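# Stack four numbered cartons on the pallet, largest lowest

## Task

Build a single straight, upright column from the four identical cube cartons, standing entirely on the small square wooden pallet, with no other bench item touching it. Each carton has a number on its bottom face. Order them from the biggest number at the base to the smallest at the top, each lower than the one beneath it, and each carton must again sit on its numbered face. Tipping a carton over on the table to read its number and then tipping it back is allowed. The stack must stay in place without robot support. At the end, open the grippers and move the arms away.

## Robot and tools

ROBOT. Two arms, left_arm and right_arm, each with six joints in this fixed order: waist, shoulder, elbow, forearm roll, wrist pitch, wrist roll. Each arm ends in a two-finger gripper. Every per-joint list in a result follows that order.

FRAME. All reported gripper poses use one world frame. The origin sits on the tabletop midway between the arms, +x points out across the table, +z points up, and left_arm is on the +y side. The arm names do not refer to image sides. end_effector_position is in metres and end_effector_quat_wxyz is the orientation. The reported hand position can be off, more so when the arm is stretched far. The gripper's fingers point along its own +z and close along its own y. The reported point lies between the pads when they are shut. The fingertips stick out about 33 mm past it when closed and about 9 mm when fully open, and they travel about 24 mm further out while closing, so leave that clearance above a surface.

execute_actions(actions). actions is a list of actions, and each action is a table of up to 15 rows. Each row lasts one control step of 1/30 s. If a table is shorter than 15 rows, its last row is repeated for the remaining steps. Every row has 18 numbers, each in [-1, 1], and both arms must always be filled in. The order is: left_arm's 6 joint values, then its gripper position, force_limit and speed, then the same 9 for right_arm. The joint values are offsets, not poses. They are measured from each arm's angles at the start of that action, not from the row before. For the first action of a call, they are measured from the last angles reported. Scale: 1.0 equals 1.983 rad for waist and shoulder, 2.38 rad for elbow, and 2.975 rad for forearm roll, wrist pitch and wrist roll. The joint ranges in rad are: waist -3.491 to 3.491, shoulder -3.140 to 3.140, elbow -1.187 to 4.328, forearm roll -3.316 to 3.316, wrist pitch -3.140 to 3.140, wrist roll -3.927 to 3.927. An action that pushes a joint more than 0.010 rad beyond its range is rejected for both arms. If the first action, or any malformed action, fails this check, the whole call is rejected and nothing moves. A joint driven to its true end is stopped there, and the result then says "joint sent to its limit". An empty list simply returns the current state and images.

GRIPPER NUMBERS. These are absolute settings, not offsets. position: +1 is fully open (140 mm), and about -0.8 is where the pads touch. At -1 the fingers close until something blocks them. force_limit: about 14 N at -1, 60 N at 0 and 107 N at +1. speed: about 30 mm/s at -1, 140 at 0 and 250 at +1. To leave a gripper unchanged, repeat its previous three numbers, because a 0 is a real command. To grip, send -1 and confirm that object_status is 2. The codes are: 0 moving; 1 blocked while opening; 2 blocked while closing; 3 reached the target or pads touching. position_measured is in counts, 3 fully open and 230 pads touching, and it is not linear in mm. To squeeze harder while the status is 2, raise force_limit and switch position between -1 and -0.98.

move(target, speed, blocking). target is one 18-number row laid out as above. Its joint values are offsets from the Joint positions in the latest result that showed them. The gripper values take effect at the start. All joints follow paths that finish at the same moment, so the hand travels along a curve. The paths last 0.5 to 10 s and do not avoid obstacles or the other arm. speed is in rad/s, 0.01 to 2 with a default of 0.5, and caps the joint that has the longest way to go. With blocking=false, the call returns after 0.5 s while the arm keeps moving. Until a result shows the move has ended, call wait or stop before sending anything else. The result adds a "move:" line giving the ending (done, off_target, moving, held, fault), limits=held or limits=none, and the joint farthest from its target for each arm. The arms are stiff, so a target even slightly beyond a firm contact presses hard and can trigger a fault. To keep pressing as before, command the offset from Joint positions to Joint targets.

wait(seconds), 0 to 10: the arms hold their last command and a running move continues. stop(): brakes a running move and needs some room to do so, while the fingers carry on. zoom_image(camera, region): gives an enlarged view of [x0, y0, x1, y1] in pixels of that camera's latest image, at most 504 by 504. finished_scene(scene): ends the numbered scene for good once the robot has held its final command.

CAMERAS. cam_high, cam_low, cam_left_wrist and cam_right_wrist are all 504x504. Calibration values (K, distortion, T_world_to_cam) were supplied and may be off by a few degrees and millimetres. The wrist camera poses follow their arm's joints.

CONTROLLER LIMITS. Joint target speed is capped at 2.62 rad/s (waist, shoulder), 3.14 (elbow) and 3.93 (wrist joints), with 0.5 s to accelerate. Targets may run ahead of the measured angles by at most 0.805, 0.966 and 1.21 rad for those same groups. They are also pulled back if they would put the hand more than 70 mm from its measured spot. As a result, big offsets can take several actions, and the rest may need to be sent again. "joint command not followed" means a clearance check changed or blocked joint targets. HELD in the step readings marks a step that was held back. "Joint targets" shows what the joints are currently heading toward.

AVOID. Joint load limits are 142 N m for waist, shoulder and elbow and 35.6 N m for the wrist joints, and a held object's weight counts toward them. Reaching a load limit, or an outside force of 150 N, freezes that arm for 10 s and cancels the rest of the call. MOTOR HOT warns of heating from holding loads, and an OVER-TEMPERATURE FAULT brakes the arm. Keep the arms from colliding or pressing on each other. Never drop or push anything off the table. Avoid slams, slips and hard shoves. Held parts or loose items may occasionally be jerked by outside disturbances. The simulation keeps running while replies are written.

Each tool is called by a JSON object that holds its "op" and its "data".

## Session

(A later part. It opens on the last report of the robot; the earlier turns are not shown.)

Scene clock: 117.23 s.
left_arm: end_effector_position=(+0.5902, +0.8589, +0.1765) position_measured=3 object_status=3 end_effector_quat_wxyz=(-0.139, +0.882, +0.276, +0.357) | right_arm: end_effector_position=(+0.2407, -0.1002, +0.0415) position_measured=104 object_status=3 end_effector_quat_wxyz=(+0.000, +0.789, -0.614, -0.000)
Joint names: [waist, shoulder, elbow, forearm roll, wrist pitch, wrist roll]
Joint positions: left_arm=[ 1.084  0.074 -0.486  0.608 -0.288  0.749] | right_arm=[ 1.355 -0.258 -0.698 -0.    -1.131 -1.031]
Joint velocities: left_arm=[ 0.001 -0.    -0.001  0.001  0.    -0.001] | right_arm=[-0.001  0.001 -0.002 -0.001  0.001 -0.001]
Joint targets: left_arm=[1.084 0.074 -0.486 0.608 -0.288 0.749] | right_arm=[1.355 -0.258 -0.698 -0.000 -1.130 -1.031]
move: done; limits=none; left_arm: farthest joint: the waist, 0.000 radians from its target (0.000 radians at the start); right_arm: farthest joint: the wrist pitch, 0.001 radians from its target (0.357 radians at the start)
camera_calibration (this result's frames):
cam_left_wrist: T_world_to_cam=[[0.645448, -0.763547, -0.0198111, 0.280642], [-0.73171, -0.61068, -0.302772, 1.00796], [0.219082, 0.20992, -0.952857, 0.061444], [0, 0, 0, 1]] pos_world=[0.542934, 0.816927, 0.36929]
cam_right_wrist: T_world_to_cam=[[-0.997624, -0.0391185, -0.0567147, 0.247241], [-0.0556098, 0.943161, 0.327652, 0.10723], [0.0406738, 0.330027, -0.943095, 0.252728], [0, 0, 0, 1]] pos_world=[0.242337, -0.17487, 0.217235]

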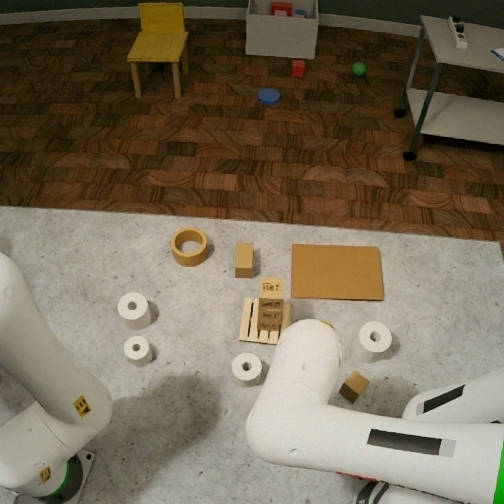

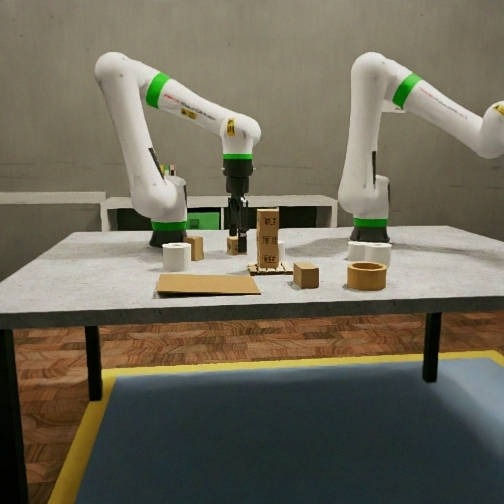

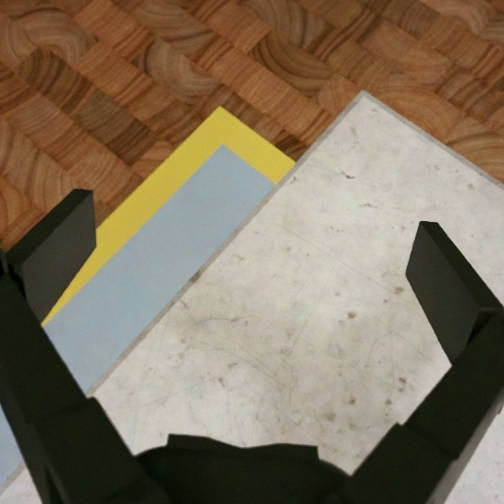

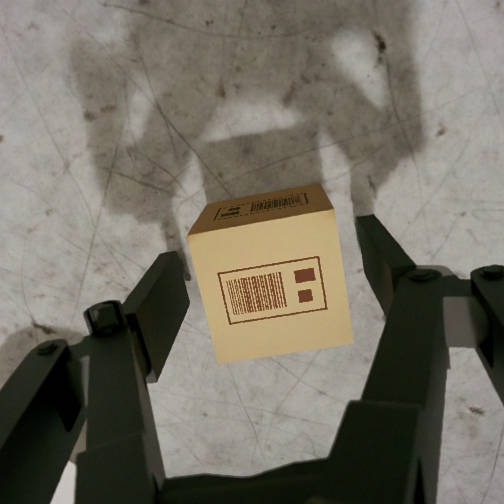

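{"op": "move", "data": {"target": [0,0,0,0,0,0,1,0,0, 0,0,0,0,0,0,-1,0,0]}}

{"op": "move", "data": {"target": [0,0,0,0,0,0,1,0,0, 0,0,0.2513,0,-0.201,0,-1,0,0], "speed": 0.5}}

{"op": "move", "data": {"target": [0,0,0,0,0,0,1,0,0, -0.2315,0.2585,0.212,0,0.003,0.0766,-1,0,0], "speed": 0.5}}

{"op": "move", "data": {"target": [0,0,0,0,0,0,1,0,0, 0,-0.006,-0.07,0,0.052,0,-1,0,0], "speed": 0.2}}

{"op": "zoom_image", "data": {"camera": "cam_low", "region": [220,160,320,280]}}

Scene clock: 118.93 s.
left_arm: end_effector_position=(+0.5902, +0.8589, +0.1765) position_measured=3 object_status=3 end_effector_quat_wxyz=(-0.139, +0.882, +0.276, +0.357) | right_arm: end_effector_position=(+0.2407, -0.1002, +0.0415) position_measured=152 object_status=2 end_effector_quat_wxyz=(+0.000, +0.789, -0.614, -0.000)
Joint names: [waist, shoulder, elbow, forearm roll, wrist pitch, wrist roll]
Joint positions: left_arm=[ 1.084  0.074 -0.486  0.608 -0.288  0.749] | right_arm=[ 1.355 -0.258 -0.698 -0.    -1.13  -1.031]
Joint velocities: left_arm=[ 0.001  0.    -0.001  0.     0.     0.001] | right_arm=[ 0.001 -0.     0.    -0.001  0.     0.   ]
Joint targets: left_arm=[1.084 0.074 -0.486 0.608 -0.288 0.749] | right_arm=[1.355 -0.258 -0.698 -0.000 -1.131 -1.031]
move: done; limits=none; left_arm: farthest joint: the waist, 0.000 radians from its target (0.000 radians at the start); right_arm: farthest joint: the wrist pitch, 0.001 radians from its target (0.001 radians at the start)
camera_calibration (this result's frames):
cam_left_wrist: T_world_to_cam=[[0.645448, -0.763547, -0.0198111, 0.280642], [-0.73171, -0.61068, -0.302772, 1.00796], [0.219082, 0.20992, -0.952857, 0.0614439], [0, 0, 0, 1]] pos_world=[0.542934, 0.816927, 0.36929]
cam_right_wrist: T_world_to_cam=[[-0.997624, -0.0391197, -0.0567086, 0.247229], [-0.0556082, 0.943166, 0.327635, 0.10727], [0.0406686, 0.33001, -0.943101, 0.252694], [0, 0, 0, 1]] pos_world=[0.24233, -0.174894, 0.217191]

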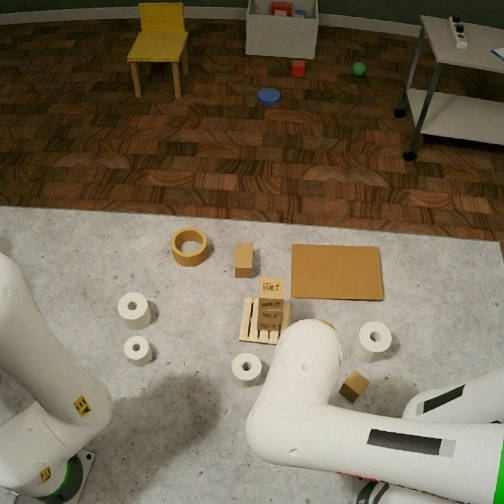

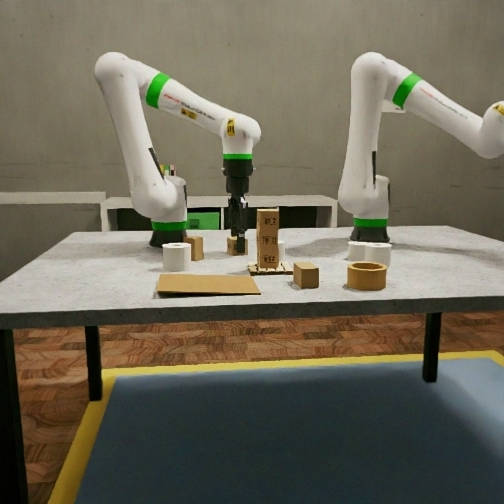

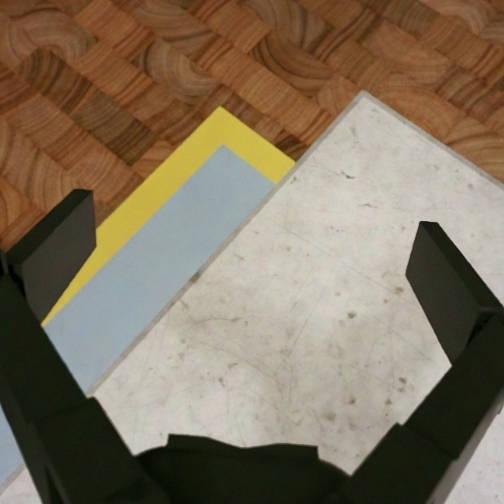

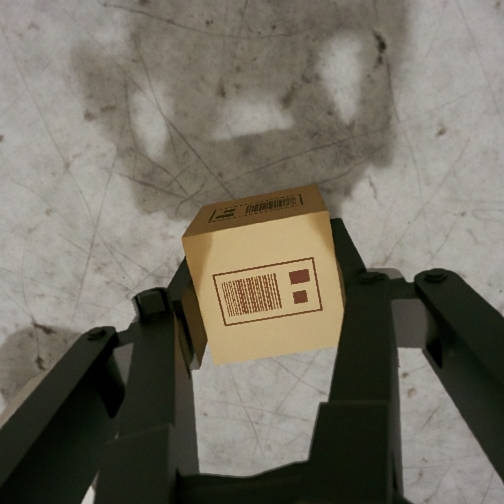

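Scene clock: 120.63 s.
left_arm: end_effector_position=(+0.5902, +0.8589, +0.1765) position_measured=3 object_status=3 end_effector_quat_wxyz=(-0.139, +0.882, +0.276, +0.357) | right_arm: end_effector_position=(+0.2510, -0.0659, +0.2923) position_measured=152 object_status=2 end_effector_quat_wxyz=(+0.000, +0.789, -0.614, -0.000)
Joint names: [waist, shoulder, elbow, forearm roll, wrist pitch, wrist roll]
Joint positions: left_arm=[ 1.084  0.074 -0.486  0.608 -0.288  0.749] | right_arm=[ 1.355 -0.258 -0.1   -0.    -1.728 -1.031]
Joint velocities: left_arm=[-0.     0.    -0.001 -0.001 -0.    -0.001] | right_arm=[-0.     0.     0.001  0.    -0.001  0.   ]
Joint targets: left_arm=[1.084 0.074 -0.486 0.608 -0.288 0.749] | right_arm=[1.355 -0.258 -0.100 -0.000 -1.728 -1.031]
move: done; limits=none; left_arm: farthest joint: the waist, 0.000 radians from its target (0.000 radians at the start); right_arm: farthest joint: the elbow, 0.001 radians from its target (0.599 radians at the start)
camera_calibration (this result's frames):
cam_left_wrist: T_world_to_cam=[[0.645448, -0.763547, -0.019811, 0.280642], [-0.73171, -0.61068, -0.302772, 1.00796], [0.219082, 0.209919, -0.952857, 0.061444], [0, 0, 0, 1]] pos_world=[0.542934, 0.816927, 0.36929]
cam_right_wrist: T_world_to_cam=[[-0.997617, -0.0392832, -0.0567182, 0.273056], [-0.0557701, 0.943123, 0.327732, -0.00666892], [0.0406179, 0.330114, -0.943067, 0.477473], [0, 0, 0, 1]] pos_world=[0.252639, -0.140605, 0.467962]

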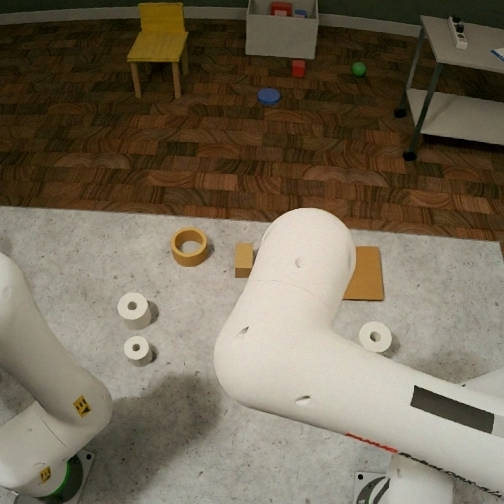

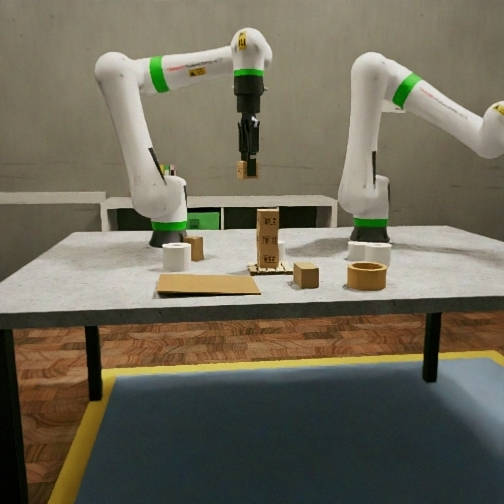

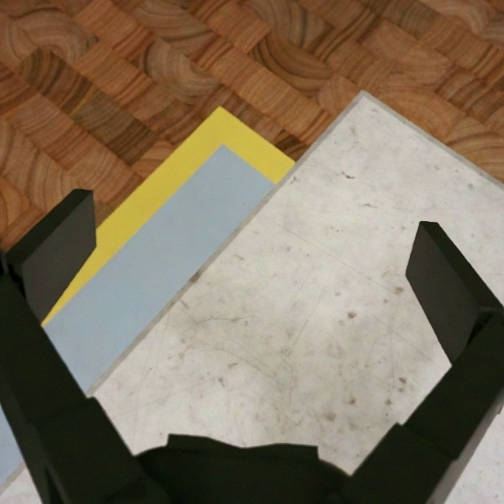

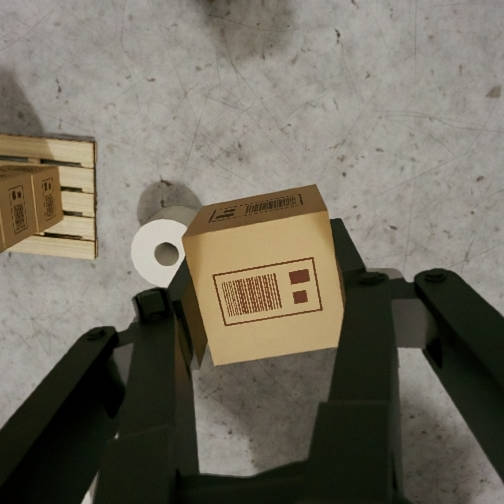

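Scene clock: 122.17 s.
left_arm: end_effector_position=(+0.5902, +0.8589, +0.1765) position_measured=3 object_status=3 end_effector_quat_wxyz=(-0.139, +0.882, +0.276, +0.357) | right_arm: end_effector_position=(+0.4902, -0.0372, +0.2891) position_measured=152 object_status=2 end_effector_quat_wxyz=(-0.000, +0.713, -0.701, -0.000)
Joint names: [waist, shoulder, elbow, forearm roll, wrist pitch, wrist roll]
Joint positions: left_arm=[ 1.084  0.074 -0.486  0.608 -0.288  0.749] | right_arm=[ 0.896  0.255  0.404 -0.    -1.719 -0.803]
Joint velocities: left_arm=[-0.    -0.     0.001 -0.002  0.    -0.   ] | right_arm=[-0.     0.001  0.001 -0.001  0.     0.001]
Joint targets: left_arm=[1.084 0.074 -0.486 0.608 -0.288 0.749] | right_arm=[0.896 0.255 0.404 -0.000 -1.719 -0.803]
move: done; limits=none; left_arm: farthest joint: the waist, 0.000 radians from its target (0.000 radians at the start); right_arm: farthest joint: the elbow, 0.001 radians from its target (0.505 radians at the start)
camera_calibration (this result's frames):
cam_left_wrist: T_world_to_cam=[[0.645448, -0.763547, -0.0198107, 0.280642], [-0.73171, -0.61068, -0.302772, 1.00796], [0.219082, 0.209919, -0.952857, 0.0614442], [0, 0, 0, 1]] pos_world=[0.542934, 0.816927, 0.36929]
cam_right_wrist: T_world_to_cam=[[-0.980044, 0.190394, -0.0571335, 0.512714], [0.161639, 0.930591, 0.32844, -0.126691], [0.115701, 0.312651, -0.942795, 0.41777], [0, 0, 0, 1]] pos_world=[0.474625, -0.110336, 0.464775]

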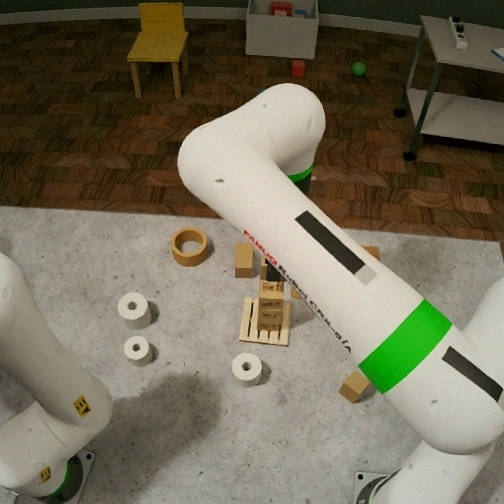

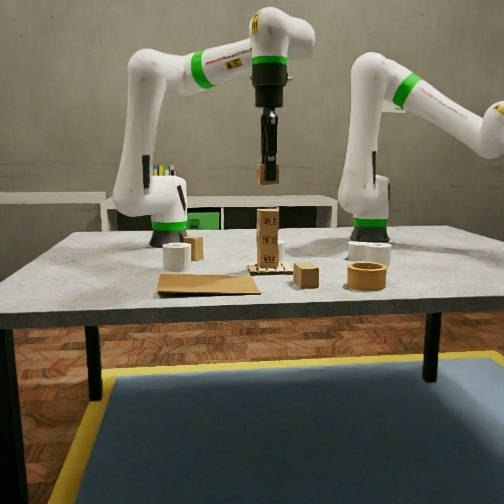

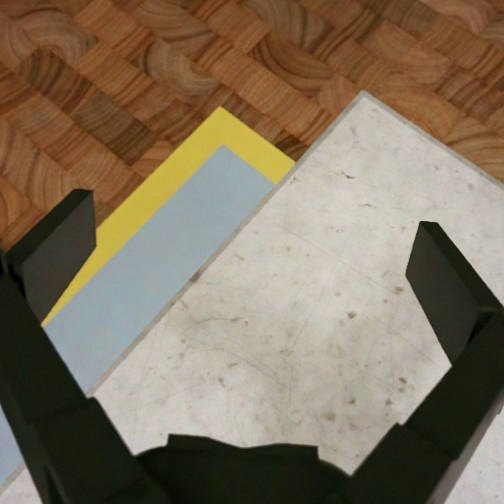

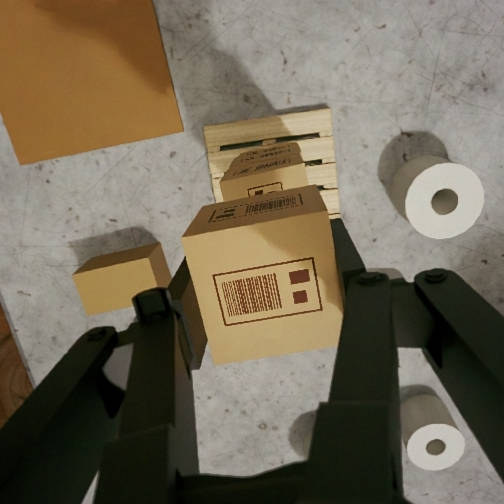

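Scene clock: 123.43 s.
left_arm: end_effector_position=(+0.5902, +0.8589, +0.1765) position_measured=3 object_status=3 end_effector_quat_wxyz=(-0.139, +0.882, +0.276, +0.357) | right_arm: end_effector_position=(+0.4903, -0.0371, +0.2241) position_measured=152 object_status=2 end_effector_quat_wxyz=(-0.000, +0.713, -0.701, -0.000)
Joint names: [waist, shoulder, elbow, forearm roll, wrist pitch, wrist roll]
Joint positions: left_arm=[ 1.084  0.074 -0.486  0.608 -0.288  0.749] | right_arm=[ 0.896  0.243  0.237 -0.    -1.565 -0.803]
Joint velocities: left_arm=[ 0.001  0.001 -0.001  0.    -0.     0.   ] | right_arm=[ 0.     0.    -0.001 -0.001  0.001 -0.   ]
Joint targets: left_arm=[1.084 0.074 -0.486 0.608 -0.288 0.749] | right_arm=[0.896 0.243 0.237 -0.000 -1.565 -0.803]
move: done; limits=none; left_arm: farthest joint: the waist, 0.000 radians from its target (0.000 radians at the start); right_arm: farthest joint: the waist, 0.000 radians from its target (0.000 radians at the start)
camera_calibration (this result's frames):
cam_left_wrist: T_world_to_cam=[[0.645448, -0.763547, -0.0198111, 0.280642], [-0.73171, -0.61068, -0.302772, 1.00796], [0.219082, 0.20992, -0.952857, 0.0614439], [0, 0, 0, 1]] pos_world=[0.542934, 0.816927, 0.36929]
cam_right_wrist: T_world_to_cam=[[-0.980031, 0.19046, -0.0571393, 0.509031], [0.161699, 0.930576, 0.328455, -0.105383], [0.11573, 0.312657, -0.94279, 0.35642], [0, 0, 0, 1]] pos_world=[0.474658, -0.11032, 0.399728]

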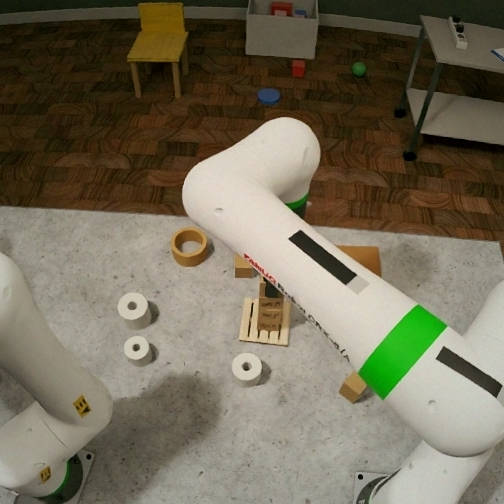

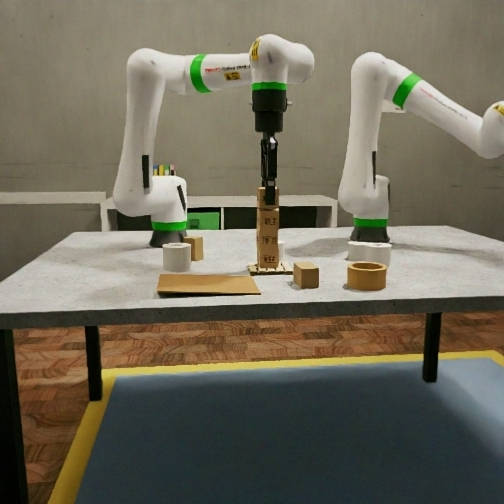

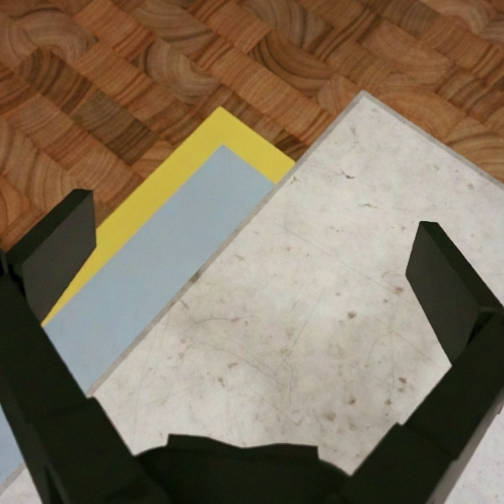

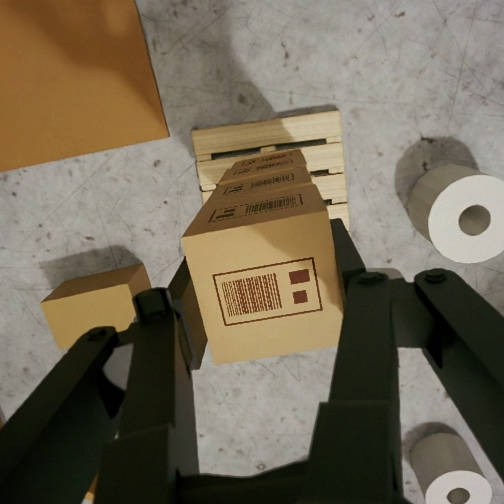

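Region (220, 160, 320, 280) of cam_low's 504x504 image, scaled by 4.200, with more detail than that image has.

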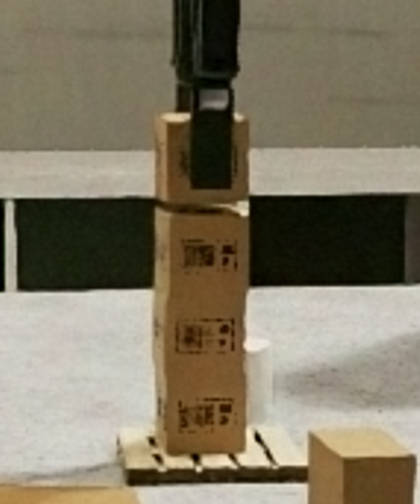

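Gap ≈ 6–7 mm, aligned. Lower 6 mm.

{"op": "move", "data": {"target": [0,0,0,0,0,0,1,0,0, 0,0,-0.006,0,0.0048,0,-1,0,0], "speed": 0.05}}

{"op": "zoom_image", "data": {"camera": "cam_low", "region": [220,160,320,280]}}

Scene clock: 126.50 s.
left_arm: end_effector_position=(+0.5902, +0.8589, +0.1765) position_measured=3 object_status=3 end_effector_quat_wxyz=(-0.139, +0.882, +0.276, +0.357) | right_arm: end_effector_position=(+0.4902, -0.0372, +0.2180) position_measured=152 object_status=2 end_effector_quat_wxyz=(-0.000, +0.713, -0.701, -0.000)
Joint names: [waist, shoulder, elbow, forearm roll, wrist pitch, wrist roll]
Joint positions: left_arm=[ 1.084  0.074 -0.486  0.608 -0.288  0.749] | right_arm=[ 0.896  0.243  0.223 -0.    -1.551 -0.803]
Joint velocities: left_arm=[ 0.001 -0.     0.    -0.     0.    -0.001] | right_arm=[ 0.    -0.    -0.001  0.001  0.001  0.   ]
Joint targets: left_arm=[1.084 0.074 -0.486 0.608 -0.288 0.749] | right_arm=[0.896 0.243 0.223 -0.000 -1.550 -0.803]
move: done; limits=none; left_arm: farthest joint: the waist, 0.000 radians from its target (0.000 radians at the start); right_arm: farthest joint: the elbow, 0.001 radians from its target (0.015 radians at the start)
camera_calibration (this result's frames):
cam_left_wrist: T_world_to_cam=[[0.645448, -0.763547, -0.019811, 0.280642], [-0.73171, -0.61068, -0.302772, 1.00796], [0.219082, 0.209919, -0.952857, 0.061444], [0, 0, 0, 1]] pos_world=[0.542934, 0.816927, 0.36929]
cam_right_wrist: T_world_to_cam=[[-0.980034, 0.190443, -0.0571458, 0.508632], [0.161679, 0.930576, 0.328464, -0.103328], [0.115732, 0.312667, -0.942786, 0.350689], [0, 0, 0, 1]] pos_world=[0.474596, -0.11036, 0.393631]

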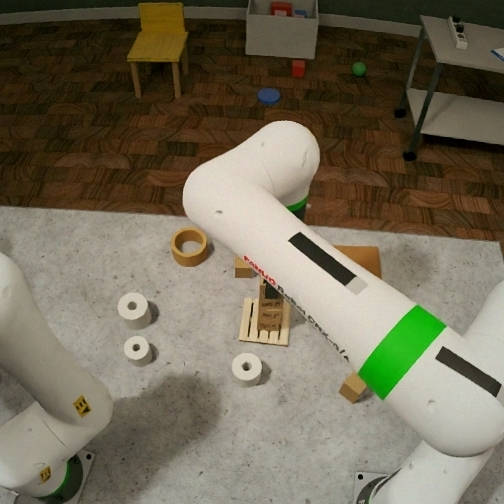

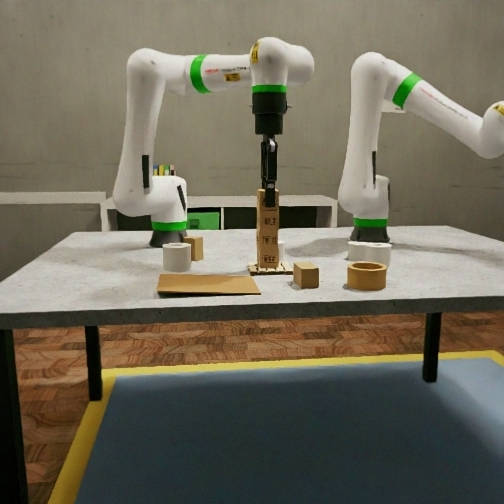

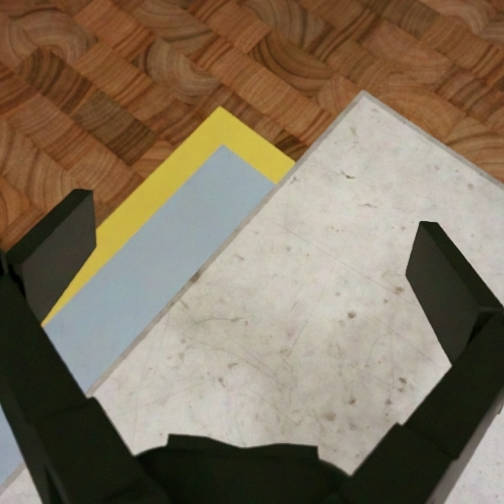

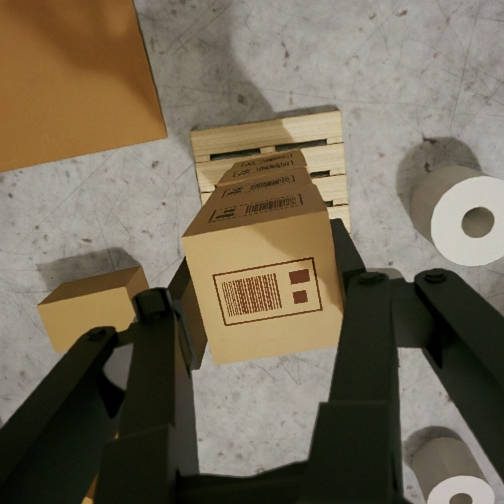

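Region (220, 160, 320, 280) of cam_low's 504x504 image, scaled by 4.200, with more detail than that image has.

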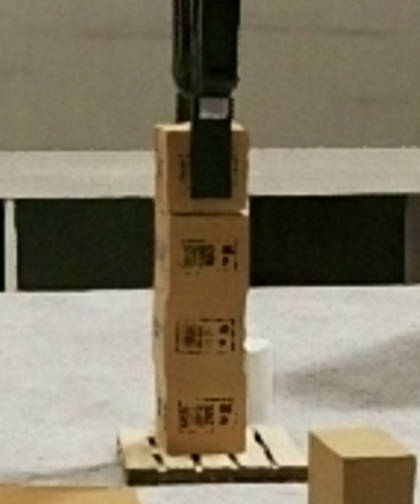

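{"op": "move", "data": {"target": [0,0,0,0,0,0,1,0,0, 0,0,0,0,0,0,0.4,0,-0.5]}}

{"op": "move", "data": {"target": [0,0,0,0,0,0,1,0,0, 0,0,0.0924,0,-0.074,0,0.4,0,-0.5], "speed": 0.3}}

{"op": "move", "data": {"target": [0,0,0,0,0,0,1,0,0, -0.15,-0.2,-0.17,0,0,0,0.4,0,-0.5], "speed": 0.6}}

Scene clock: 127.77 s.
left_arm: end_effector_position=(+0.5902, +0.8589, +0.1765) position_measured=3 object_status=3 end_effector_quat_wxyz=(-0.139, +0.882, +0.276, +0.357) | right_arm: end_effector_position=(+0.4902, -0.0372, +0.2180) position_measured=78 object_status=0 end_effector_quat_wxyz=(-0.000, +0.713, -0.701, -0.000)
Joint names: [waist, shoulder, elbow, forearm roll, wrist pitch, wrist roll]
Joint positions: left_arm=[ 1.084  0.074 -0.486  0.608 -0.288  0.749] | right_arm=[ 0.896  0.243  0.223 -0.    -1.55  -0.803]
Joint velocities: left_arm=[-0.001 -0.001  0.001  0.001 -0.     0.001] | right_arm=[ 0.001 -0.001 -0.    -0.    -0.     0.001]
Joint targets: left_arm=[1.084 0.074 -0.486 0.608 -0.288 0.749] | right_arm=[0.896 0.243 0.223 -0.000 -1.551 -0.803]
move: done; limits=none; left_arm: farthest joint: the waist, 0.000 radians from its target (0.000 radians at the start); right_arm: farthest joint: the wrist pitch, 0.001 radians from its target (0.001 radians at the start)
camera_calibration (this result's frames):
cam_left_wrist: T_world_to_cam=[[0.645448, -0.763547, -0.0198111, 0.280643], [-0.73171, -0.61068, -0.302772, 1.00796], [0.219082, 0.209919, -0.952857, 0.0614441], [0, 0, 0, 1]] pos_world=[0.542934, 0.816927, 0.36929]
cam_right_wrist: T_world_to_cam=[[-0.980034, 0.190443, -0.0571431, 0.508628], [0.161681, 0.930577, 0.32846, -0.103312], [0.115729, 0.312663, -0.942788, 0.350653], [0, 0, 0, 1]] pos_world=[0.474595, -0.110361, 0.39359]

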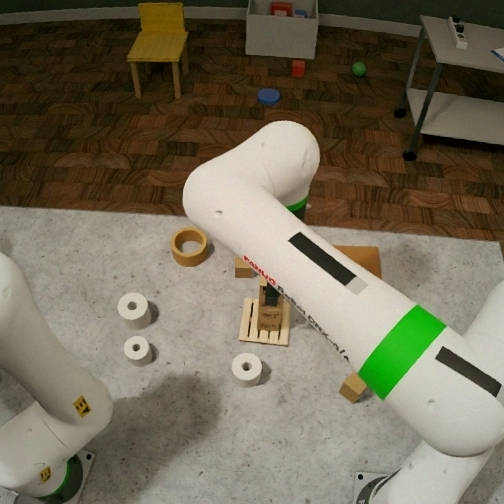

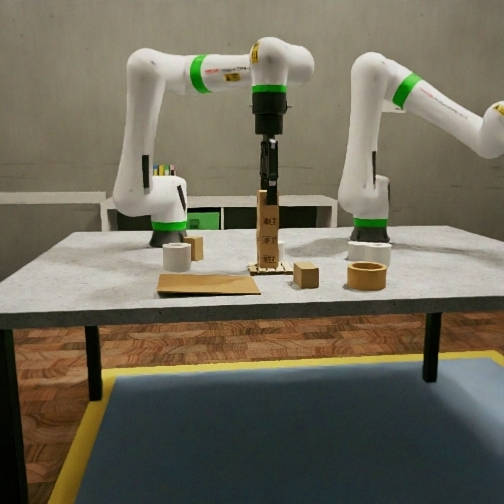

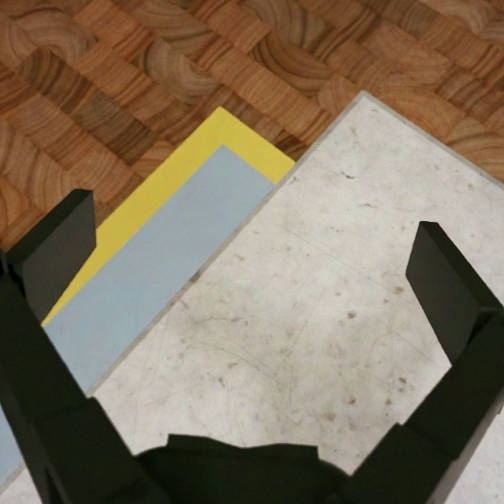

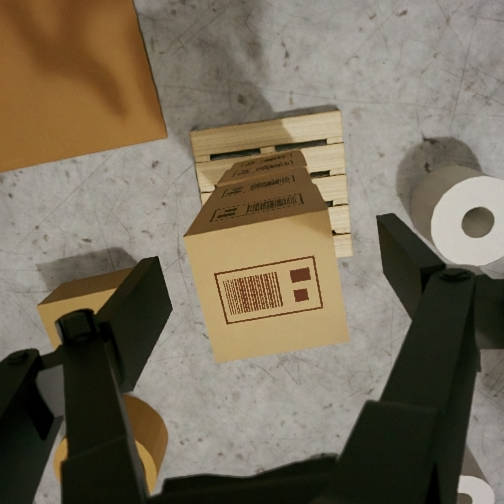

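Scene clock: 128.97 s.
left_arm: end_effector_position=(+0.5902, +0.8589, +0.1765) position_measured=3 object_status=3 end_effector_quat_wxyz=(-0.139, +0.882, +0.276, +0.357) | right_arm: end_effector_position=(+0.4844, -0.0435, +0.3119) position_measured=78 object_status=3 end_effector_quat_wxyz=(-0.000, +0.713, -0.701, -0.000)
Joint names: [waist, shoulder, elbow, forearm roll, wrist pitch, wrist roll]
Joint positions: left_arm=[ 1.084  0.074 -0.486  0.608 -0.288  0.749] | right_arm=[ 0.896  0.243  0.443 -0.    -1.771 -0.803]
Joint velocities: left_arm=[ 0.001 -0.002  0.001  0.001 -0.     0.   ] | right_arm=[-0.    -0.     0.001 -0.    -0.001 -0.001]
Joint targets: left_arm=[1.084 0.074 -0.486 0.608 -0.288 0.749] | right_arm=[0.896 0.243 0.443 -0.000 -1.771 -0.803]
move: done; limits=none; left_arm: farthest joint: the waist, 0.000 radians from its target (0.000 radians at the start); right_arm: farthest joint: the waist, 0.000 radians from its target (0.000 radians at the start)
camera_calibration (this result's frames):
cam_left_wrist: T_world_to_cam=[[0.645448, -0.763547, -0.019811, 0.280642], [-0.73171, -0.61068, -0.302772, 1.00796], [0.219082, 0.209919, -0.952857, 0.0614441], [0, 0, 0, 1]] pos_world=[0.542934, 0.816927, 0.36929]
cam_right_wrist: T_world_to_cam=[[-0.980054, 0.190371, -0.0570384, 0.509426], [0.161666, 0.930638, 0.328294, -0.127326], [0.11558, 0.312524, -0.942852, 0.441983], [0, 0, 0, 1]] pos_world=[0.468765, -0.116616, 0.487582]

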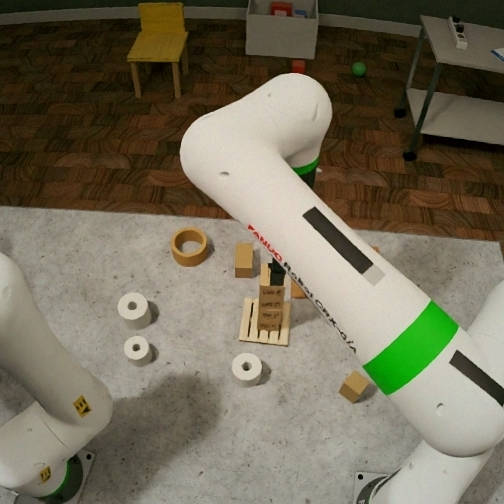

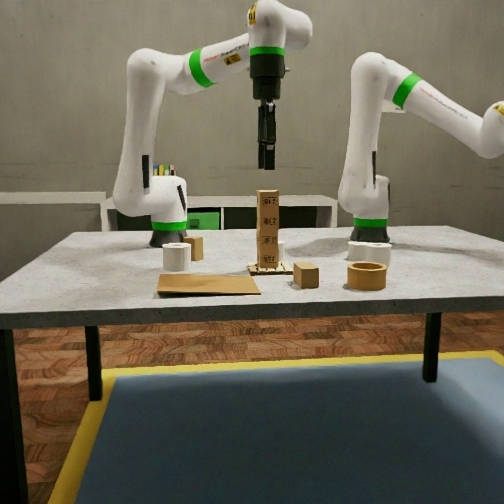

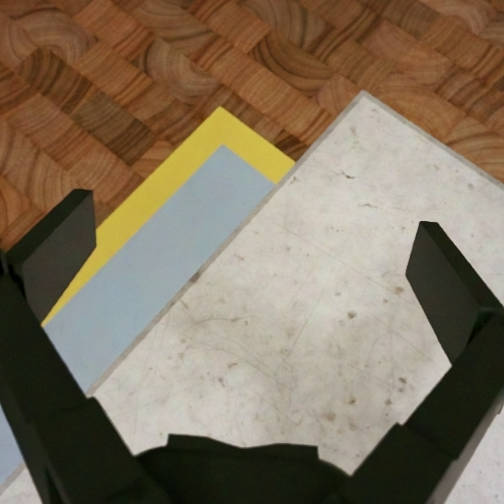

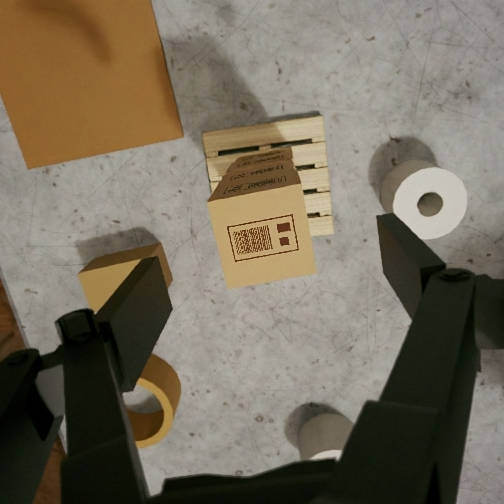

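Scene clock: 130.17 s.
left_arm: end_effector_position=(+0.5902, +0.8589, +0.1765) position_measured=3 object_status=3 end_effector_quat_wxyz=(-0.139, +0.882, +0.276, +0.357) | right_arm: end_effector_position=(+0.4084, -0.2697, +0.3158) position_measured=78 object_status=3 end_effector_quat_wxyz=(-0.004, -0.601, +0.799, +0.001)
Joint names: [waist, shoulder, elbow, forearm roll, wrist pitch, wrist roll]
Joint positions: left_arm=[ 1.084  0.074 -0.486  0.608 -0.288  0.749] | right_arm=[ 0.598 -0.154  0.039 -0.    -1.771 -0.803]
Joint velocities: left_arm=[-0.003  0.     0.001 -0.001  0.     0.   ] | right_arm=[-0.001 -0.001 -0.001  0.    -0.     0.   ]
Joint targets: left_arm=[1.084 0.074 -0.486 0.608 -0.288 0.749] | right_arm=[0.598 -0.154 0.038 -0.000 -1.771 -0.803]
move: done; limits=none; left_arm: farthest joint: the waist, 0.000 radians from its target (0.000 radians at the start); right_arm: farthest joint: the waist, 0.000 radians from its target (0.297 radians at the start)
camera_calibration (this result's frames):
cam_left_wrist: T_world_to_cam=[[0.645448, -0.763547, -0.0198108, 0.280642], [-0.73171, -0.61068, -0.302772, 1.00796], [0.219083, 0.209919, -0.952857, 0.061444], [0, 0, 0, 1]] pos_world=[0.542934, 0.816927, 0.36929]
cam_right_wrist: T_world_to_cam=[[-0.881621, 0.468993, -0.0528182, 0.51185], [0.42953, 0.8437, 0.321984, -0.0365942], [0.195571, 0.261181, -0.945271, 0.479354], [0, 0, 0, 1]] pos_world=[0.373228, -0.334378, 0.491937]

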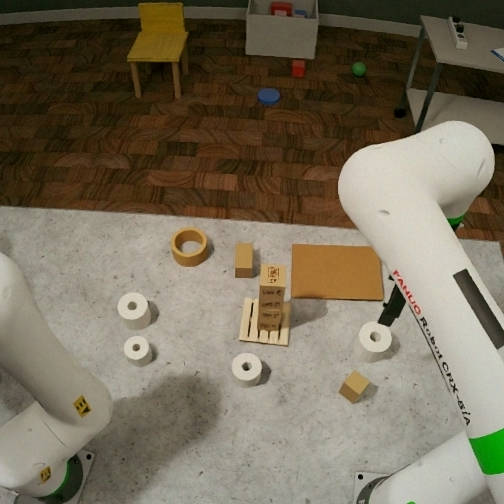

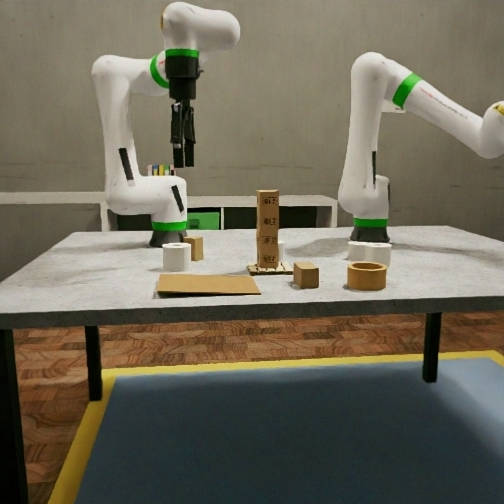

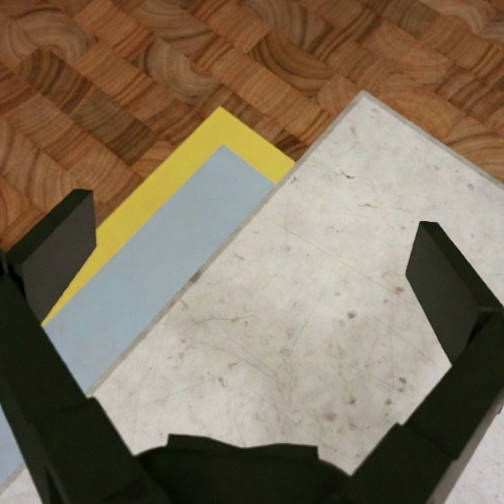

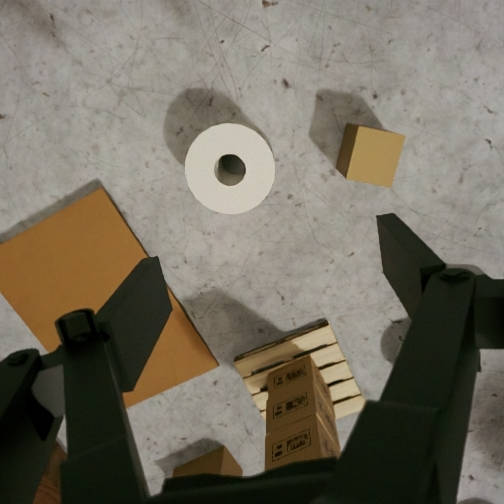

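{"op": "finished_scene", "data": {"scene": 2}}

The scene is finished: the task was done.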